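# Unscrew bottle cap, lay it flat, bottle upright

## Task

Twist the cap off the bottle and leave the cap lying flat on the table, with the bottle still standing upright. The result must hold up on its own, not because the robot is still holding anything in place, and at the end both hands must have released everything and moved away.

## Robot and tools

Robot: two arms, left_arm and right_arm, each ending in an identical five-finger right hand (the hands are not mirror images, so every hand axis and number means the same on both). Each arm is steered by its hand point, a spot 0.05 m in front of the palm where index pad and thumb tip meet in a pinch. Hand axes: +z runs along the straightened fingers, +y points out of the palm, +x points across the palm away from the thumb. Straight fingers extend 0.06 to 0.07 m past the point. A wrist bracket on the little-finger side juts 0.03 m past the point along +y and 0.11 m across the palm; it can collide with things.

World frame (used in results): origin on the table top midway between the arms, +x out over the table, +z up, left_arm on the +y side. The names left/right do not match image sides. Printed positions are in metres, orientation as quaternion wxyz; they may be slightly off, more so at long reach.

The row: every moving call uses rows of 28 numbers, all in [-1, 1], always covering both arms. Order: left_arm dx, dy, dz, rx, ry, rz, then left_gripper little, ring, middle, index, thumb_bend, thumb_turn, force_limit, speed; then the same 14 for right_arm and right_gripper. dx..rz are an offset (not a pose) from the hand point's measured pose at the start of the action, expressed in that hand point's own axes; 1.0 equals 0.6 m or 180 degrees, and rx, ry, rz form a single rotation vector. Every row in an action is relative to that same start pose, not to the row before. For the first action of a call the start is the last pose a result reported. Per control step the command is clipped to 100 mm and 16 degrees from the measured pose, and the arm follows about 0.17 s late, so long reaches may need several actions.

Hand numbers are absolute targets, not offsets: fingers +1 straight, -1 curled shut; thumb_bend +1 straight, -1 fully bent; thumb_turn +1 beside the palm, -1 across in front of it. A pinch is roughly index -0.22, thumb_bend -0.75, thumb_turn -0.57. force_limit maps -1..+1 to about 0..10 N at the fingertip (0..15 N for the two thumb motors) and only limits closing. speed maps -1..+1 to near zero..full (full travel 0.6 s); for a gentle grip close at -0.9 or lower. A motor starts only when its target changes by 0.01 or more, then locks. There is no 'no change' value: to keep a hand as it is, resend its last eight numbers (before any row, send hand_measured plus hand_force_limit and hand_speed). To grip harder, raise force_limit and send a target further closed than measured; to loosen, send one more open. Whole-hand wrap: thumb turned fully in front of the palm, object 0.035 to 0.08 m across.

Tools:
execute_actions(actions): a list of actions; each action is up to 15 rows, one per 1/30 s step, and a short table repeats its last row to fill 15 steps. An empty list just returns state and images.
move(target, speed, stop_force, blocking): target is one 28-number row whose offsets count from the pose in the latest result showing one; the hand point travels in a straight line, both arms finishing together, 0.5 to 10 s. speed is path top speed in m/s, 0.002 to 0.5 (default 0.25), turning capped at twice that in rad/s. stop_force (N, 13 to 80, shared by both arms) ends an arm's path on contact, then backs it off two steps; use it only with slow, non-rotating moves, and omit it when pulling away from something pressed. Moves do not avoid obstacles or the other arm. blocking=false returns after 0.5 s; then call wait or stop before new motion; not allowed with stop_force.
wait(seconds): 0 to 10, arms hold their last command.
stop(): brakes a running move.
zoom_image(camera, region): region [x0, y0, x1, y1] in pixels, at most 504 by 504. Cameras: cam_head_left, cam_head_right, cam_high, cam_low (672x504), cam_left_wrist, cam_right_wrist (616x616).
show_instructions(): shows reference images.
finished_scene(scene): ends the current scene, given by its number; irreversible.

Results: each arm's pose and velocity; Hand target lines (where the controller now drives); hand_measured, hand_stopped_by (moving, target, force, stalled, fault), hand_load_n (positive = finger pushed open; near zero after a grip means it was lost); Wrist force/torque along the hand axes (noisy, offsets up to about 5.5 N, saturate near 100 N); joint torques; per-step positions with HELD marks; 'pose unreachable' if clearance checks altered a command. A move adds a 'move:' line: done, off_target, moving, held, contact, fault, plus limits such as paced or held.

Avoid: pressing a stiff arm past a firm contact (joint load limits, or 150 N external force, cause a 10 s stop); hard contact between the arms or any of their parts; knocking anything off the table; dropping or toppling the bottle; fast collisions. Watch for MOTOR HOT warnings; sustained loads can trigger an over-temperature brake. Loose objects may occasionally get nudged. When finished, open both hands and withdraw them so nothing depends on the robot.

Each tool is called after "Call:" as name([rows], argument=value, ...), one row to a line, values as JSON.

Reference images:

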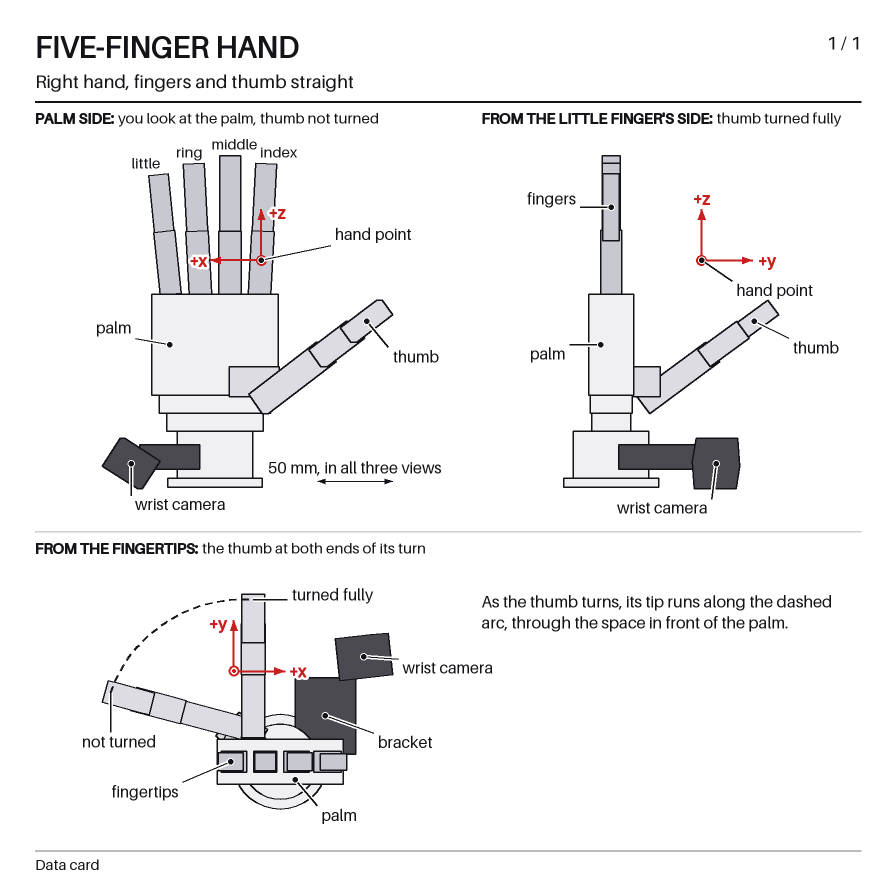

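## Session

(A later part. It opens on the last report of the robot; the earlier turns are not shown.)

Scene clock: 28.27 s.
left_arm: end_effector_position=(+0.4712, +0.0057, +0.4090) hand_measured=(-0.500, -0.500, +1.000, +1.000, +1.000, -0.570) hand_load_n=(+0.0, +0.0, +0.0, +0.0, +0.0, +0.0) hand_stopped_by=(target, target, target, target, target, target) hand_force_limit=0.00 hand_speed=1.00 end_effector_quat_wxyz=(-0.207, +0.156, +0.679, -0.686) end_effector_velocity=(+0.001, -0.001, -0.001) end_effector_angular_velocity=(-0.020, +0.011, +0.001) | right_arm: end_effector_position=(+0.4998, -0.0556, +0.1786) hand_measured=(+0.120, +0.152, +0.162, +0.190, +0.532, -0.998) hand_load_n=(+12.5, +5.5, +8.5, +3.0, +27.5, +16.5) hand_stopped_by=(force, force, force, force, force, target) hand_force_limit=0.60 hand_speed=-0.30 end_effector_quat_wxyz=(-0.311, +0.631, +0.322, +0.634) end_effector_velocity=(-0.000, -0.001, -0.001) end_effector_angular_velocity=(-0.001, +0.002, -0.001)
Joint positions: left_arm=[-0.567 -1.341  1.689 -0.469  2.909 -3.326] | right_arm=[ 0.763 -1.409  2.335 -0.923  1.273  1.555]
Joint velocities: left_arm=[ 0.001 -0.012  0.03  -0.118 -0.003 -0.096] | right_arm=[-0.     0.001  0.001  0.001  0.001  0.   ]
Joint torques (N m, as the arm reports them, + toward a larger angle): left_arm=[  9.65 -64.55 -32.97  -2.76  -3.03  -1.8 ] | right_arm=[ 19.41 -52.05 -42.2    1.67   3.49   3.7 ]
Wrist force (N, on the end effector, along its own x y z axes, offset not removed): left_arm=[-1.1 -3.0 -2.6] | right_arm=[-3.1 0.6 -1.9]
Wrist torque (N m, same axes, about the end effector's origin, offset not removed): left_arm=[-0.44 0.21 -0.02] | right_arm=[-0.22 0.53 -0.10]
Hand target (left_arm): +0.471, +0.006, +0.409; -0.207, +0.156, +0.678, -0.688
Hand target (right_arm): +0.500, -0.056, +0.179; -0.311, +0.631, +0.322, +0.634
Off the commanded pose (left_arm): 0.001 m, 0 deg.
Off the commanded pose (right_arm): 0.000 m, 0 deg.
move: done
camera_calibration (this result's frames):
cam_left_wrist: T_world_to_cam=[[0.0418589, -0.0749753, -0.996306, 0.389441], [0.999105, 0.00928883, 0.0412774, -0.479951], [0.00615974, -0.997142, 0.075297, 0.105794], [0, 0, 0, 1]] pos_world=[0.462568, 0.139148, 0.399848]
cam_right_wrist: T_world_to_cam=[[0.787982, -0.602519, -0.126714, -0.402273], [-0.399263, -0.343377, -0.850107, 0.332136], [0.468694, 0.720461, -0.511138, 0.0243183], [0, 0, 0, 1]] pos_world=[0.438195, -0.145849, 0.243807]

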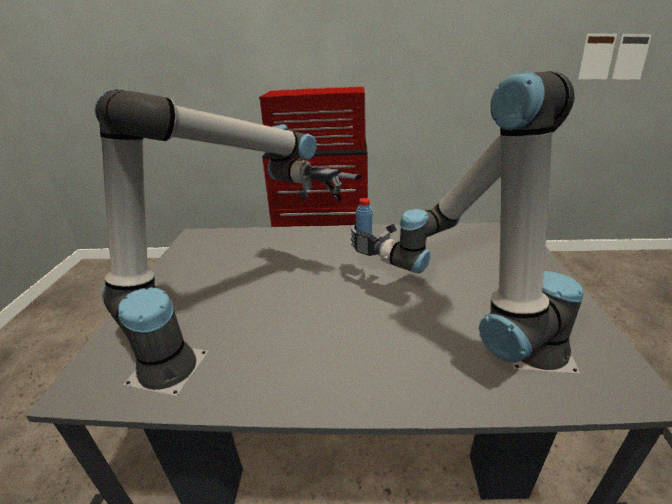

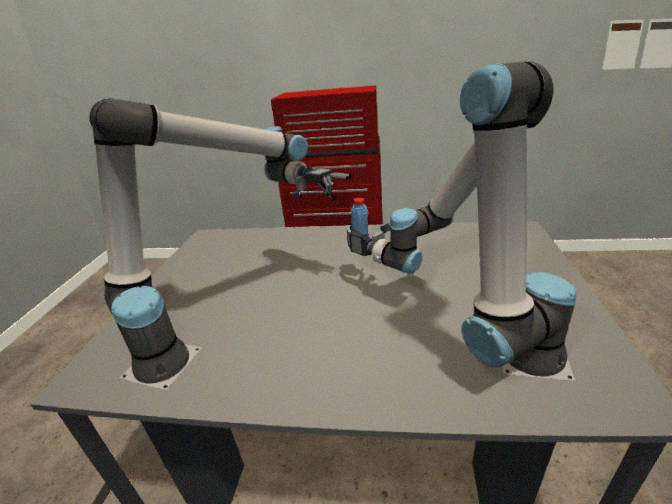

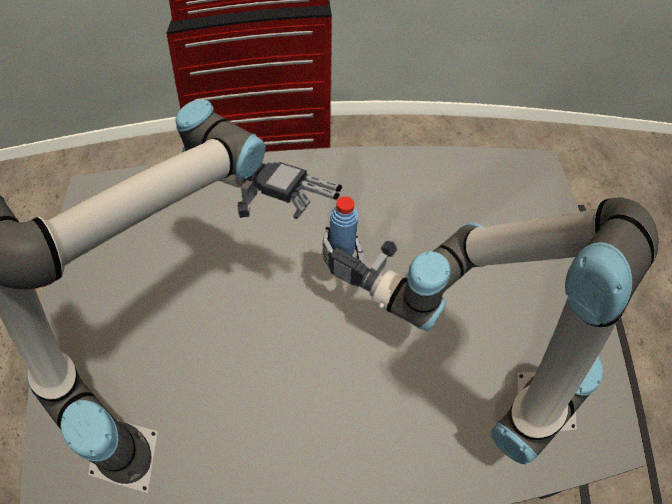

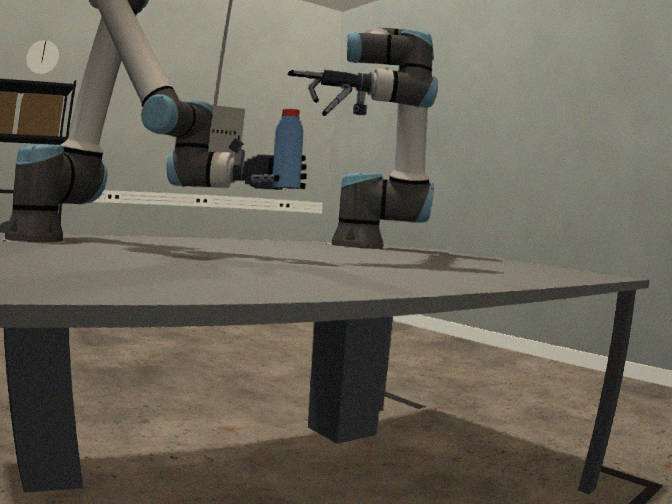

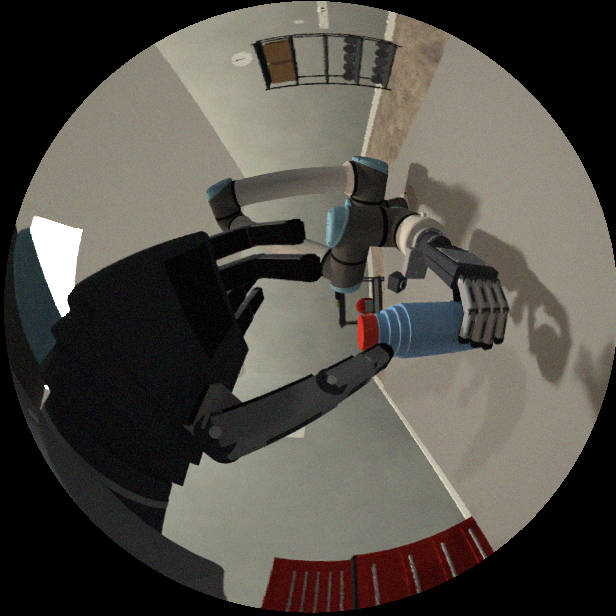

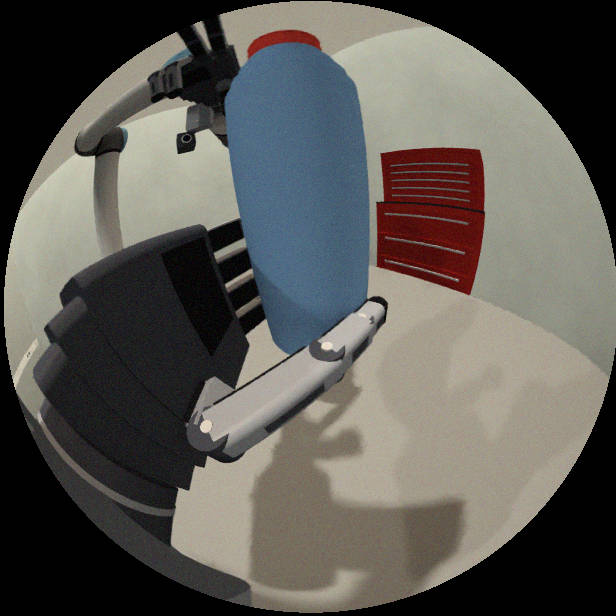

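Call:
move(target=[-0.102,0.01,0.078,-0.009,-0.083,0.021,-1,-1,-1,0.3,0.2,-0.57,0,1, 0,0,0,0,0,0,-1,-1,-1,-1,-1,-1,0.6,-0.3], speed=0.15)

Scene clock: 30.10 s.
left_arm: end_effector_position=(+0.5005, -0.0649, +0.4004) hand_measured=(-1.000, -1.000, -1.000, +0.300, +0.200, -0.570) hand_load_n=(+0.0, +0.0, +0.0, +0.0, +0.0, +0.0) hand_stopped_by=(target, target, target, target, target, target) hand_force_limit=0.00 hand_speed=1.00 end_effector_quat_wxyz=(-0.092, +0.091, +0.704, -0.698) end_effector_velocity=(+0.001, -0.002, +0.001) end_effector_angular_velocity=(+0.001, -0.003, +0.009) | right_arm: end_effector_position=(+0.4998, -0.0556, +0.1786) hand_measured=(+0.120, +0.152, +0.162, +0.190, +0.532, -0.998) hand_load_n=(+12.5, +5.5, +8.5, +3.0, +27.5, +16.5) hand_stopped_by=(force, force, force, force, force, target) hand_force_limit=0.60 hand_speed=-0.30 end_effector_quat_wxyz=(-0.311, +0.631, +0.322, +0.634) end_effector_velocity=(+0.000, +0.001, +0.000) end_effector_angular_velocity=(-0.000, +0.001, +0.001)
Joint positions: left_arm=[-0.663 -1.33   1.674 -0.328  2.555 -3.13 ] | right_arm=[ 0.763 -1.409  2.335 -0.923  1.273  1.555]
Joint velocities: left_arm=[-0.003 -0.001 -0.001  0.004 -0.012  0.004] | right_arm=[ 0.    -0.    -0.001  0.002 -0.     0.   ]
Joint torques (N m, as the arm reports them, + toward a larger angle): left_arm=[ -6.8  -47.41 -49.27   1.16  -2.52   1.68] | right_arm=[ 20.   -53.29 -41.89   1.9    3.2    3.13]
Wrist force (N, on the end effector, along its own x y z axes, offset not removed): left_arm=[-1.9 1.2 -1.5] | right_arm=[0.6 -5.1 4.2]
Wrist torque (N m, same axes, about the end effector's origin, offset not removed): left_arm=[0.07 0.25 -0.14] | right_arm=[-1.18 -0.26 -0.12]
Hand target (left_arm): +0.501, -0.065, +0.400; -0.092, +0.091, +0.705, -0.698
Hand target (right_arm): +0.500, -0.056, +0.179; -0.311, +0.631, +0.322, +0.634
Off the commanded pose (left_arm): 0.000 m, 0 deg.
Off the commanded pose (right_arm): 0.000 m, 0 deg.
move: done
camera_calibration (this result's frames):
cam_left_wrist: T_world_to_cam=[[0.130256, -0.0425455, -0.990567, 0.32986], [0.957813, 0.263543, 0.11463, -0.500402], [0.25618, -0.963709, 0.0750787, -0.0870255], [0, 0, 0, 1]] pos_world=[0.45862, 0.0620442, 0.390643]
cam_right_wrist: T_world_to_cam=[[0.787981, -0.602519, -0.126715, -0.402273], [-0.399263, -0.343377, -0.850106, 0.332136], [0.468694, 0.720461, -0.511138, 0.0243183], [0, 0, 0, 1]] pos_world=[0.438195, -0.145849, 0.243807]

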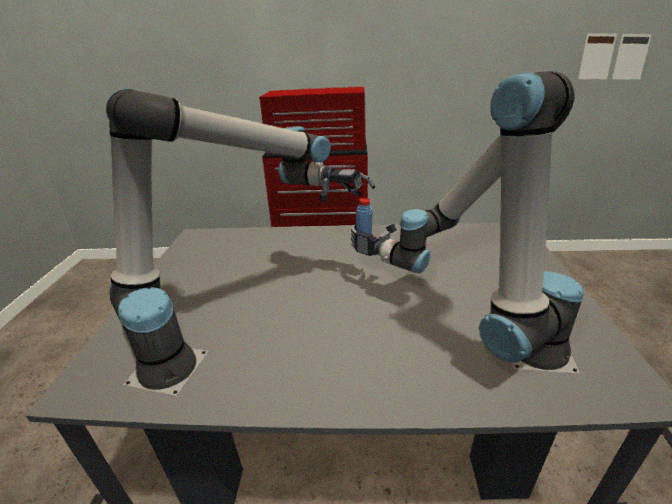

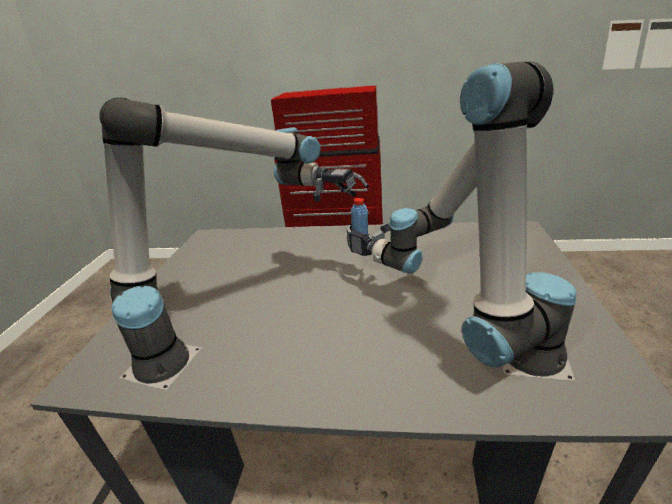

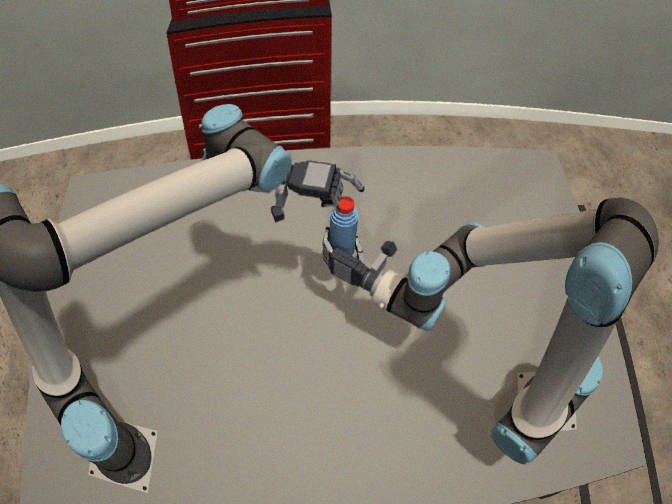

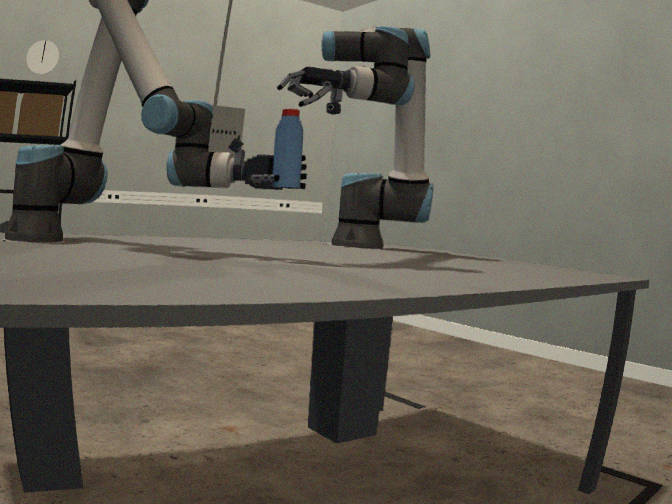

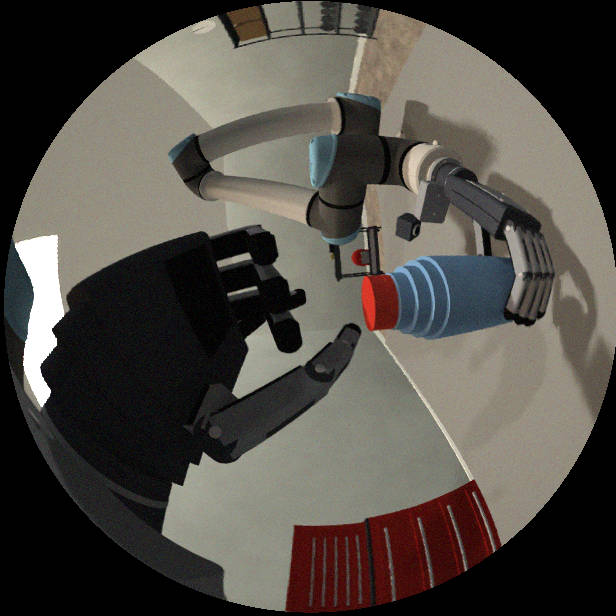

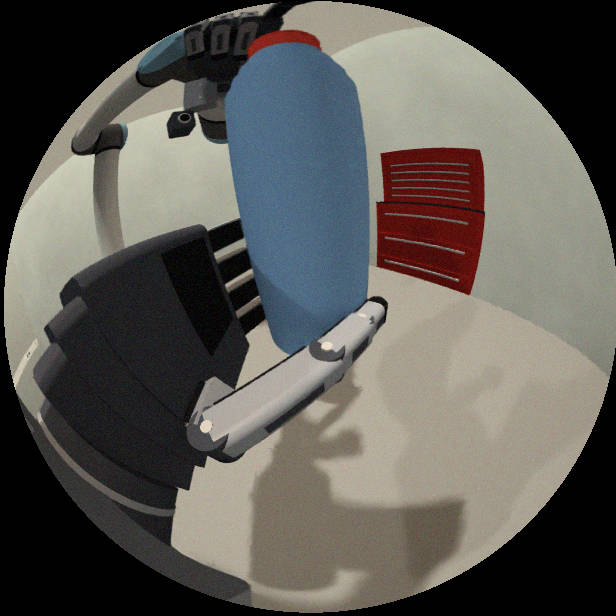

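Call:
move(target=[0,0.09,0,0,0,0,1,1,1,0.4,0.6,-0.57,0,1, 0,0,0,0,0,0,-1,-1,-1,-1,-1,-1,0.6,-0.3], speed=0.04, stop_force=13)

Call:
zoom_image(camera="cam_low", region=[220,50,380,170])

Scene clock: 32.03 s.
left_arm: end_effector_position=(+0.5005, -0.0644, +0.3467) hand_measured=(+1.000, +1.000, +1.000, +0.400, +0.600, -0.570) hand_load_n=(+0.0, +0.0, +0.0, +0.0, +1.0, +1.5) hand_stopped_by=(target, target, target, target, target, target) hand_force_limit=0.00 hand_speed=1.00 end_effector_quat_wxyz=(-0.092, +0.091, +0.704, -0.698) end_effector_velocity=(-0.000, +0.001, -0.002) end_effector_angular_velocity=(-0.000, +0.000, +0.001) | right_arm: end_effector_position=(+0.4998, -0.0556, +0.1786) hand_measured=(+0.120, +0.152, +0.162, +0.190, +0.532, -1.000) hand_load_n=(+3.0, +2.0, +10.5, +6.5, +23.5, +6.5) hand_stopped_by=(force, force, force, force, force, target) hand_force_limit=0.60 hand_speed=-0.30 end_effector_quat_wxyz=(-0.311, +0.631, +0.322, +0.634) end_effector_velocity=(+0.000, +0.000, +0.001) end_effector_angular_velocity=(+0.002, -0.002, +0.000)
Joint positions: left_arm=[-0.663 -1.297  1.732 -0.419  2.556 -3.13 ] | right_arm=[ 0.763 -1.409  2.335 -0.923  1.273  1.555]
Joint velocities: left_arm=[ 0.     0.     0.003 -0.004 -0.    -0.   ] | right_arm=[ 0.    -0.001 -0.    -0.002 -0.     0.   ]
Joint torques (N m, as the arm reports them, + toward a larger angle): left_arm=[ 10.16 -50.6  -30.63  -2.07   2.57  -2.24] | right_arm=[ 16.36 -48.24 -36.74  -5.69   1.53   0.57]
Wrist force (N, on the end effector, along its own x y z axes, offset not removed): left_arm=[-1.5 -0.8 -3.7] | right_arm=[1.9 2.0 -1.9]
Wrist torque (N m, same axes, about the end effector's origin, offset not removed): left_arm=[-0.16 0.22 0.05] | right_arm=[0.11 0.26 0.39]
Hand target (left_arm): +0.501, -0.064, +0.346; -0.092, +0.091, +0.704, -0.698
Hand target (right_arm): +0.500, -0.056, +0.179; -0.311, +0.631, +0.322, +0.634
Off the commanded pose (left_arm): 0.000 m, 0 deg.
Off the commanded pose (right_arm): 0.000 m, 0 deg.
move: done
camera_calibration (this result's frames):
cam_left_wrist: T_world_to_cam=[[0.130267, -0.0425005, -0.990568, 0.276724], [0.957811, 0.263538, 0.114652, -0.494435], [0.25618, -0.963712, 0.0750378, -0.0825117], [0, 0, 0, 1]] pos_world=[0.458666, 0.062546, 0.336994]
cam_right_wrist: T_world_to_cam=[[0.787966, -0.602533, -0.126739, -0.402266], [-0.39929, -0.34336, -0.850101, 0.332163], [0.468697, 0.720456, -0.511141, 0.0243151], [0, 0, 0, 1]] pos_world=[0.438205, -0.145845, 0.243818]

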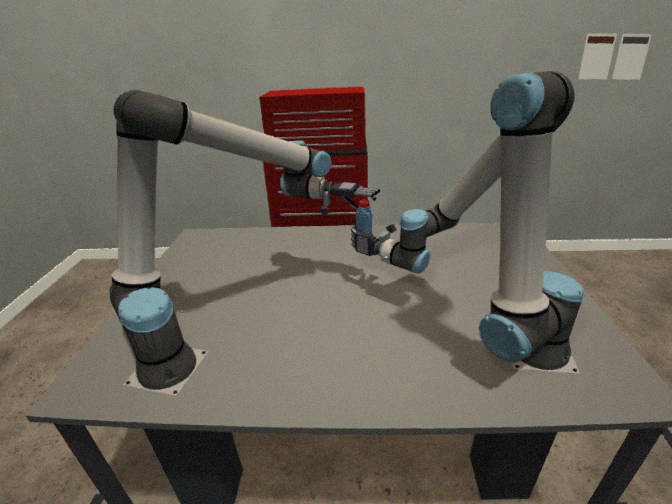

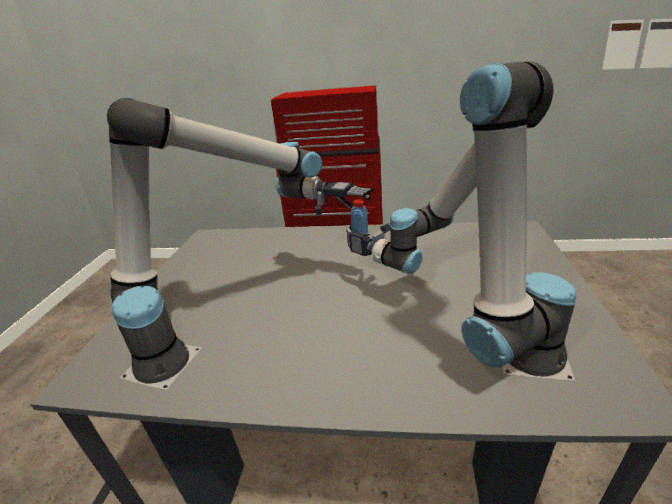

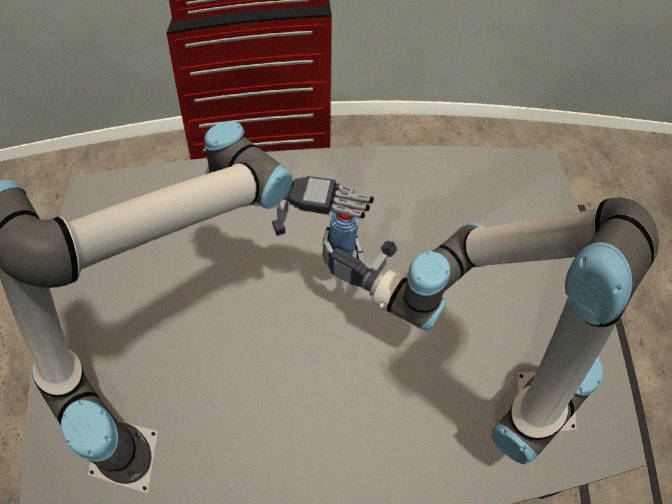

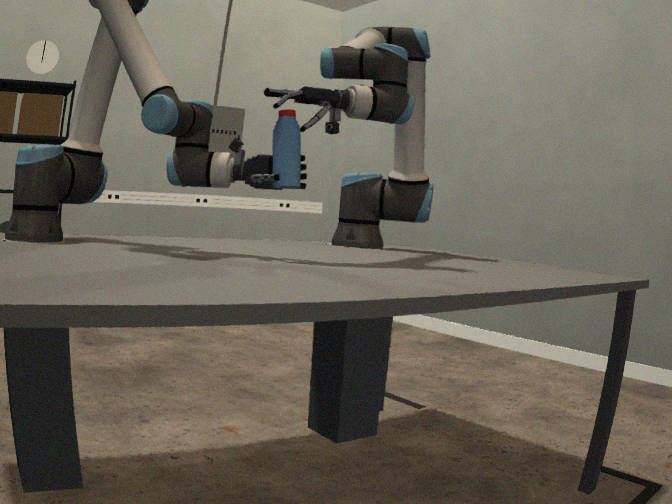

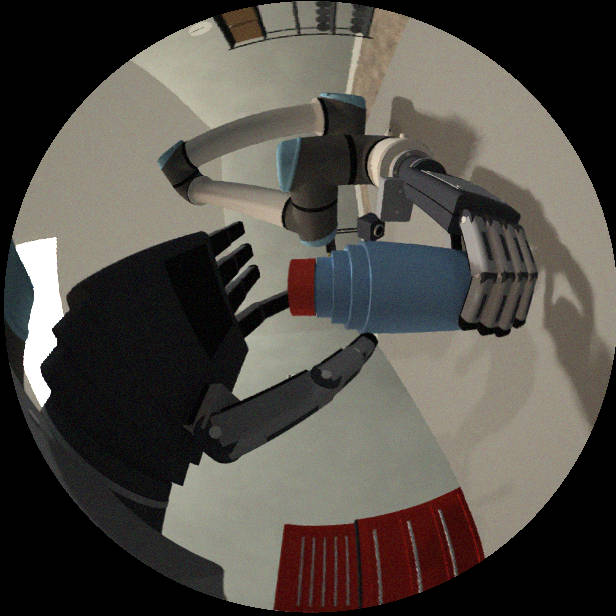

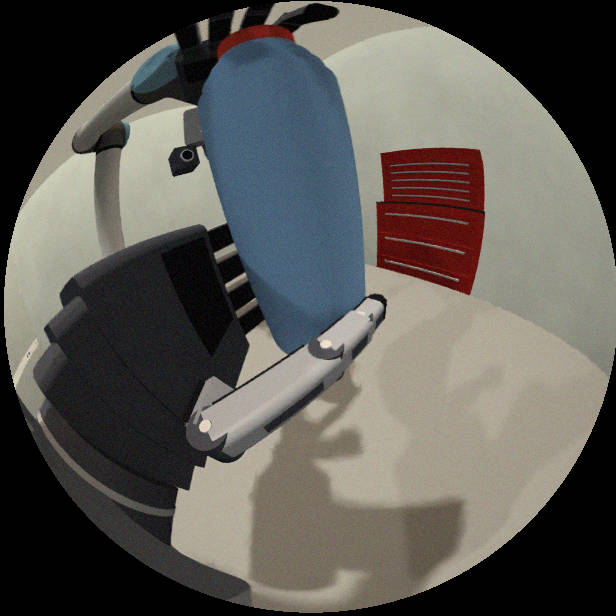

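Region (220, 50, 380, 170) of cam_low's 672x504 image, scaled by 3.150, with more detail than that image has; it fills the top 378 rows of this view, and the rest is white.

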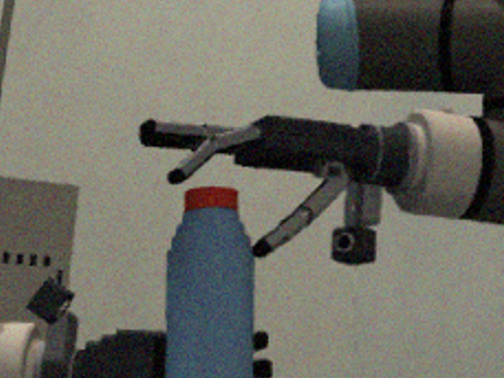

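Call:
move(target=[0.013,0,0,-0.139,0,0,1,1,1,0.4,0.6,-0.57,0,1, 0,0,0,0,0,0,-0.98,-0.98,-0.98,-0.98,-0.98,-1,1,-0.5], speed=0.1)

Call:
zoom_image(camera="cam_low", region=[220,50,380,170])

Scene clock: 34.93 s.
left_arm: end_effector_position=(+0.4931, -0.0623, +0.3467) hand_measured=(+1.000, +1.000, +1.000, +0.400, +0.600, -0.570) hand_load_n=(+0.0, +0.0, +0.0, +0.0, +0.0, +0.0) hand_stopped_by=(target, target, target, target, target, target) hand_force_limit=0.00 hand_speed=1.00 end_effector_quat_wxyz=(-0.070, +0.109, +0.839, -0.529) end_effector_velocity=(-0.000, +0.000, +0.000) end_effector_angular_velocity=(+0.013, -0.003, -0.001) | right_arm: end_effector_position=(+0.4998, -0.0556, +0.1786) hand_measured=(+0.070, +0.112, +0.162, +0.172, +0.534, -0.998) hand_load_n=(+11.5, +10.0, +2.0, +10.5, +30.5, +14.0) hand_stopped_by=(force, force, force, force, force, target) hand_force_limit=1.00 hand_speed=-0.50 end_effector_quat_wxyz=(-0.311, +0.631, +0.322, +0.634) end_effector_velocity=(+0.000, +0.000, +0.001) end_effector_angular_velocity=(+0.001, -0.002, -0.000)
Joint positions: left_arm=[-0.73  -1.213  1.468  0.41   2.371 -2.631] | right_arm=[ 0.763 -1.409  2.335 -0.923  1.273  1.555]
Joint velocities: left_arm=[-0.002  0.003 -0.008  0.021 -0.008  0.011] | right_arm=[ 0.    -0.001 -0.    -0.001  0.    -0.   ]
Joint torques (N m, as the arm reports them, + toward a larger angle): left_arm=[ -9.58 -55.77 -49.2    2.94  -1.85   1.29] | right_arm=[ 16.16 -47.84 -35.76   1.87   1.51  -0.66]
Wrist force (N, on the end effector, along its own x y z axes, offset not removed): left_arm=[2.4 -2.8 -3.3] | right_arm=[2.5 -3.4 -2.4]
Wrist torque (N m, same axes, about the end effector's origin, offset not removed): left_arm=[-0.39 -0.35 0.16] | right_arm=[-0.35 -0.34 0.36]
Hand target (left_arm): +0.493, -0.062, +0.347; -0.070, +0.109, +0.839, -0.529
Hand target (right_arm): +0.500, -0.056, +0.179; -0.311, +0.631, +0.322, +0.634
Off the commanded pose (left_arm): 0.000 m, 0 deg.
Off the commanded pose (right_arm): 0.000 m, 0 deg.
move: done
camera_calibration (this result's frames):
cam_left_wrist: T_world_to_cam=[[0.237993, 0.361619, -0.901438, 0.218926], [0.93347, 0.171233, 0.315141, -0.551068], [0.268317, -0.916467, -0.296808, 0.0472763], [0, 0, 0, 1]] pos_world=[0.449617, 0.0585202, 0.385044]
cam_right_wrist: T_world_to_cam=[[0.787966, -0.602533, -0.126739, -0.402266], [-0.39929, -0.34336, -0.850101, 0.332163], [0.468697, 0.720457, -0.511141, 0.0243151], [0, 0, 0, 1]] pos_world=[0.438205, -0.145845, 0.243818]

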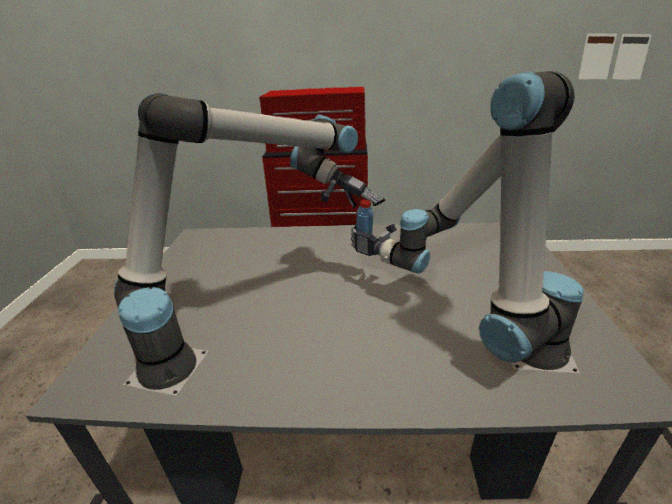

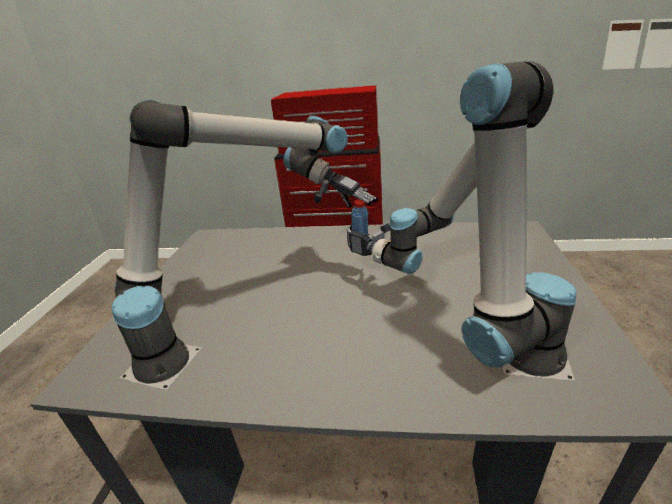

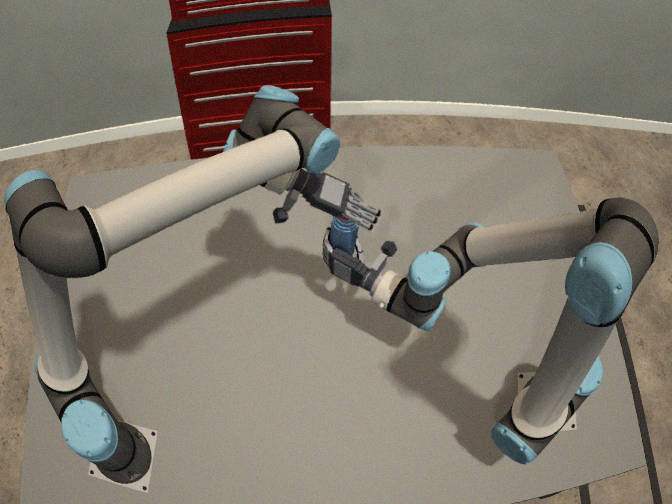

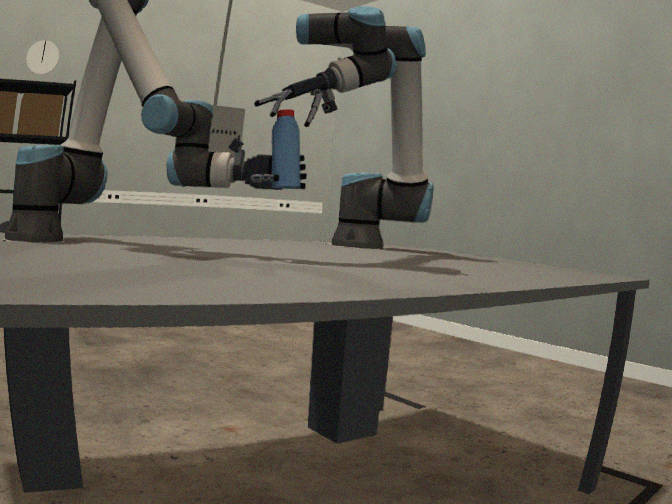

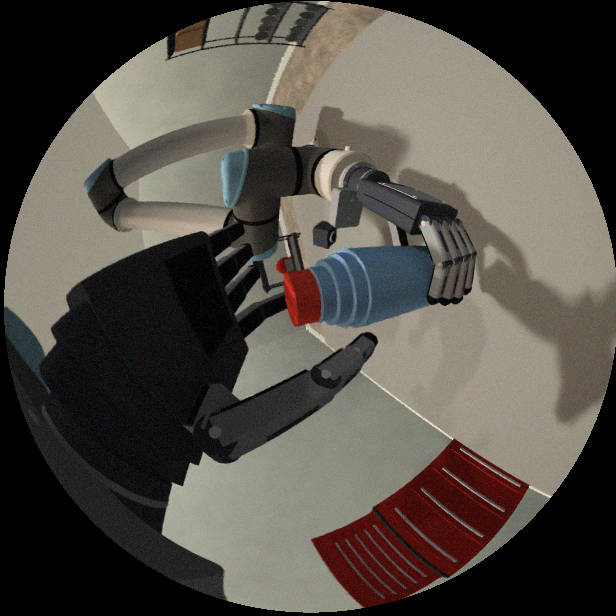

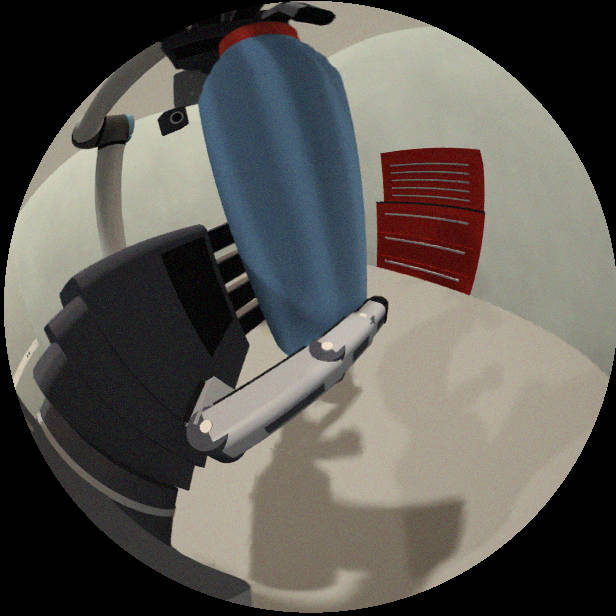

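Region (220, 50, 380, 170) of cam_low's 672x504 image, scaled by 3.150, with more detail than that image has; it fills the top 378 rows of this view, and the rest is white.

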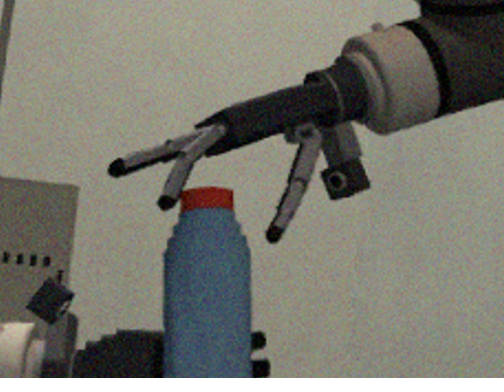

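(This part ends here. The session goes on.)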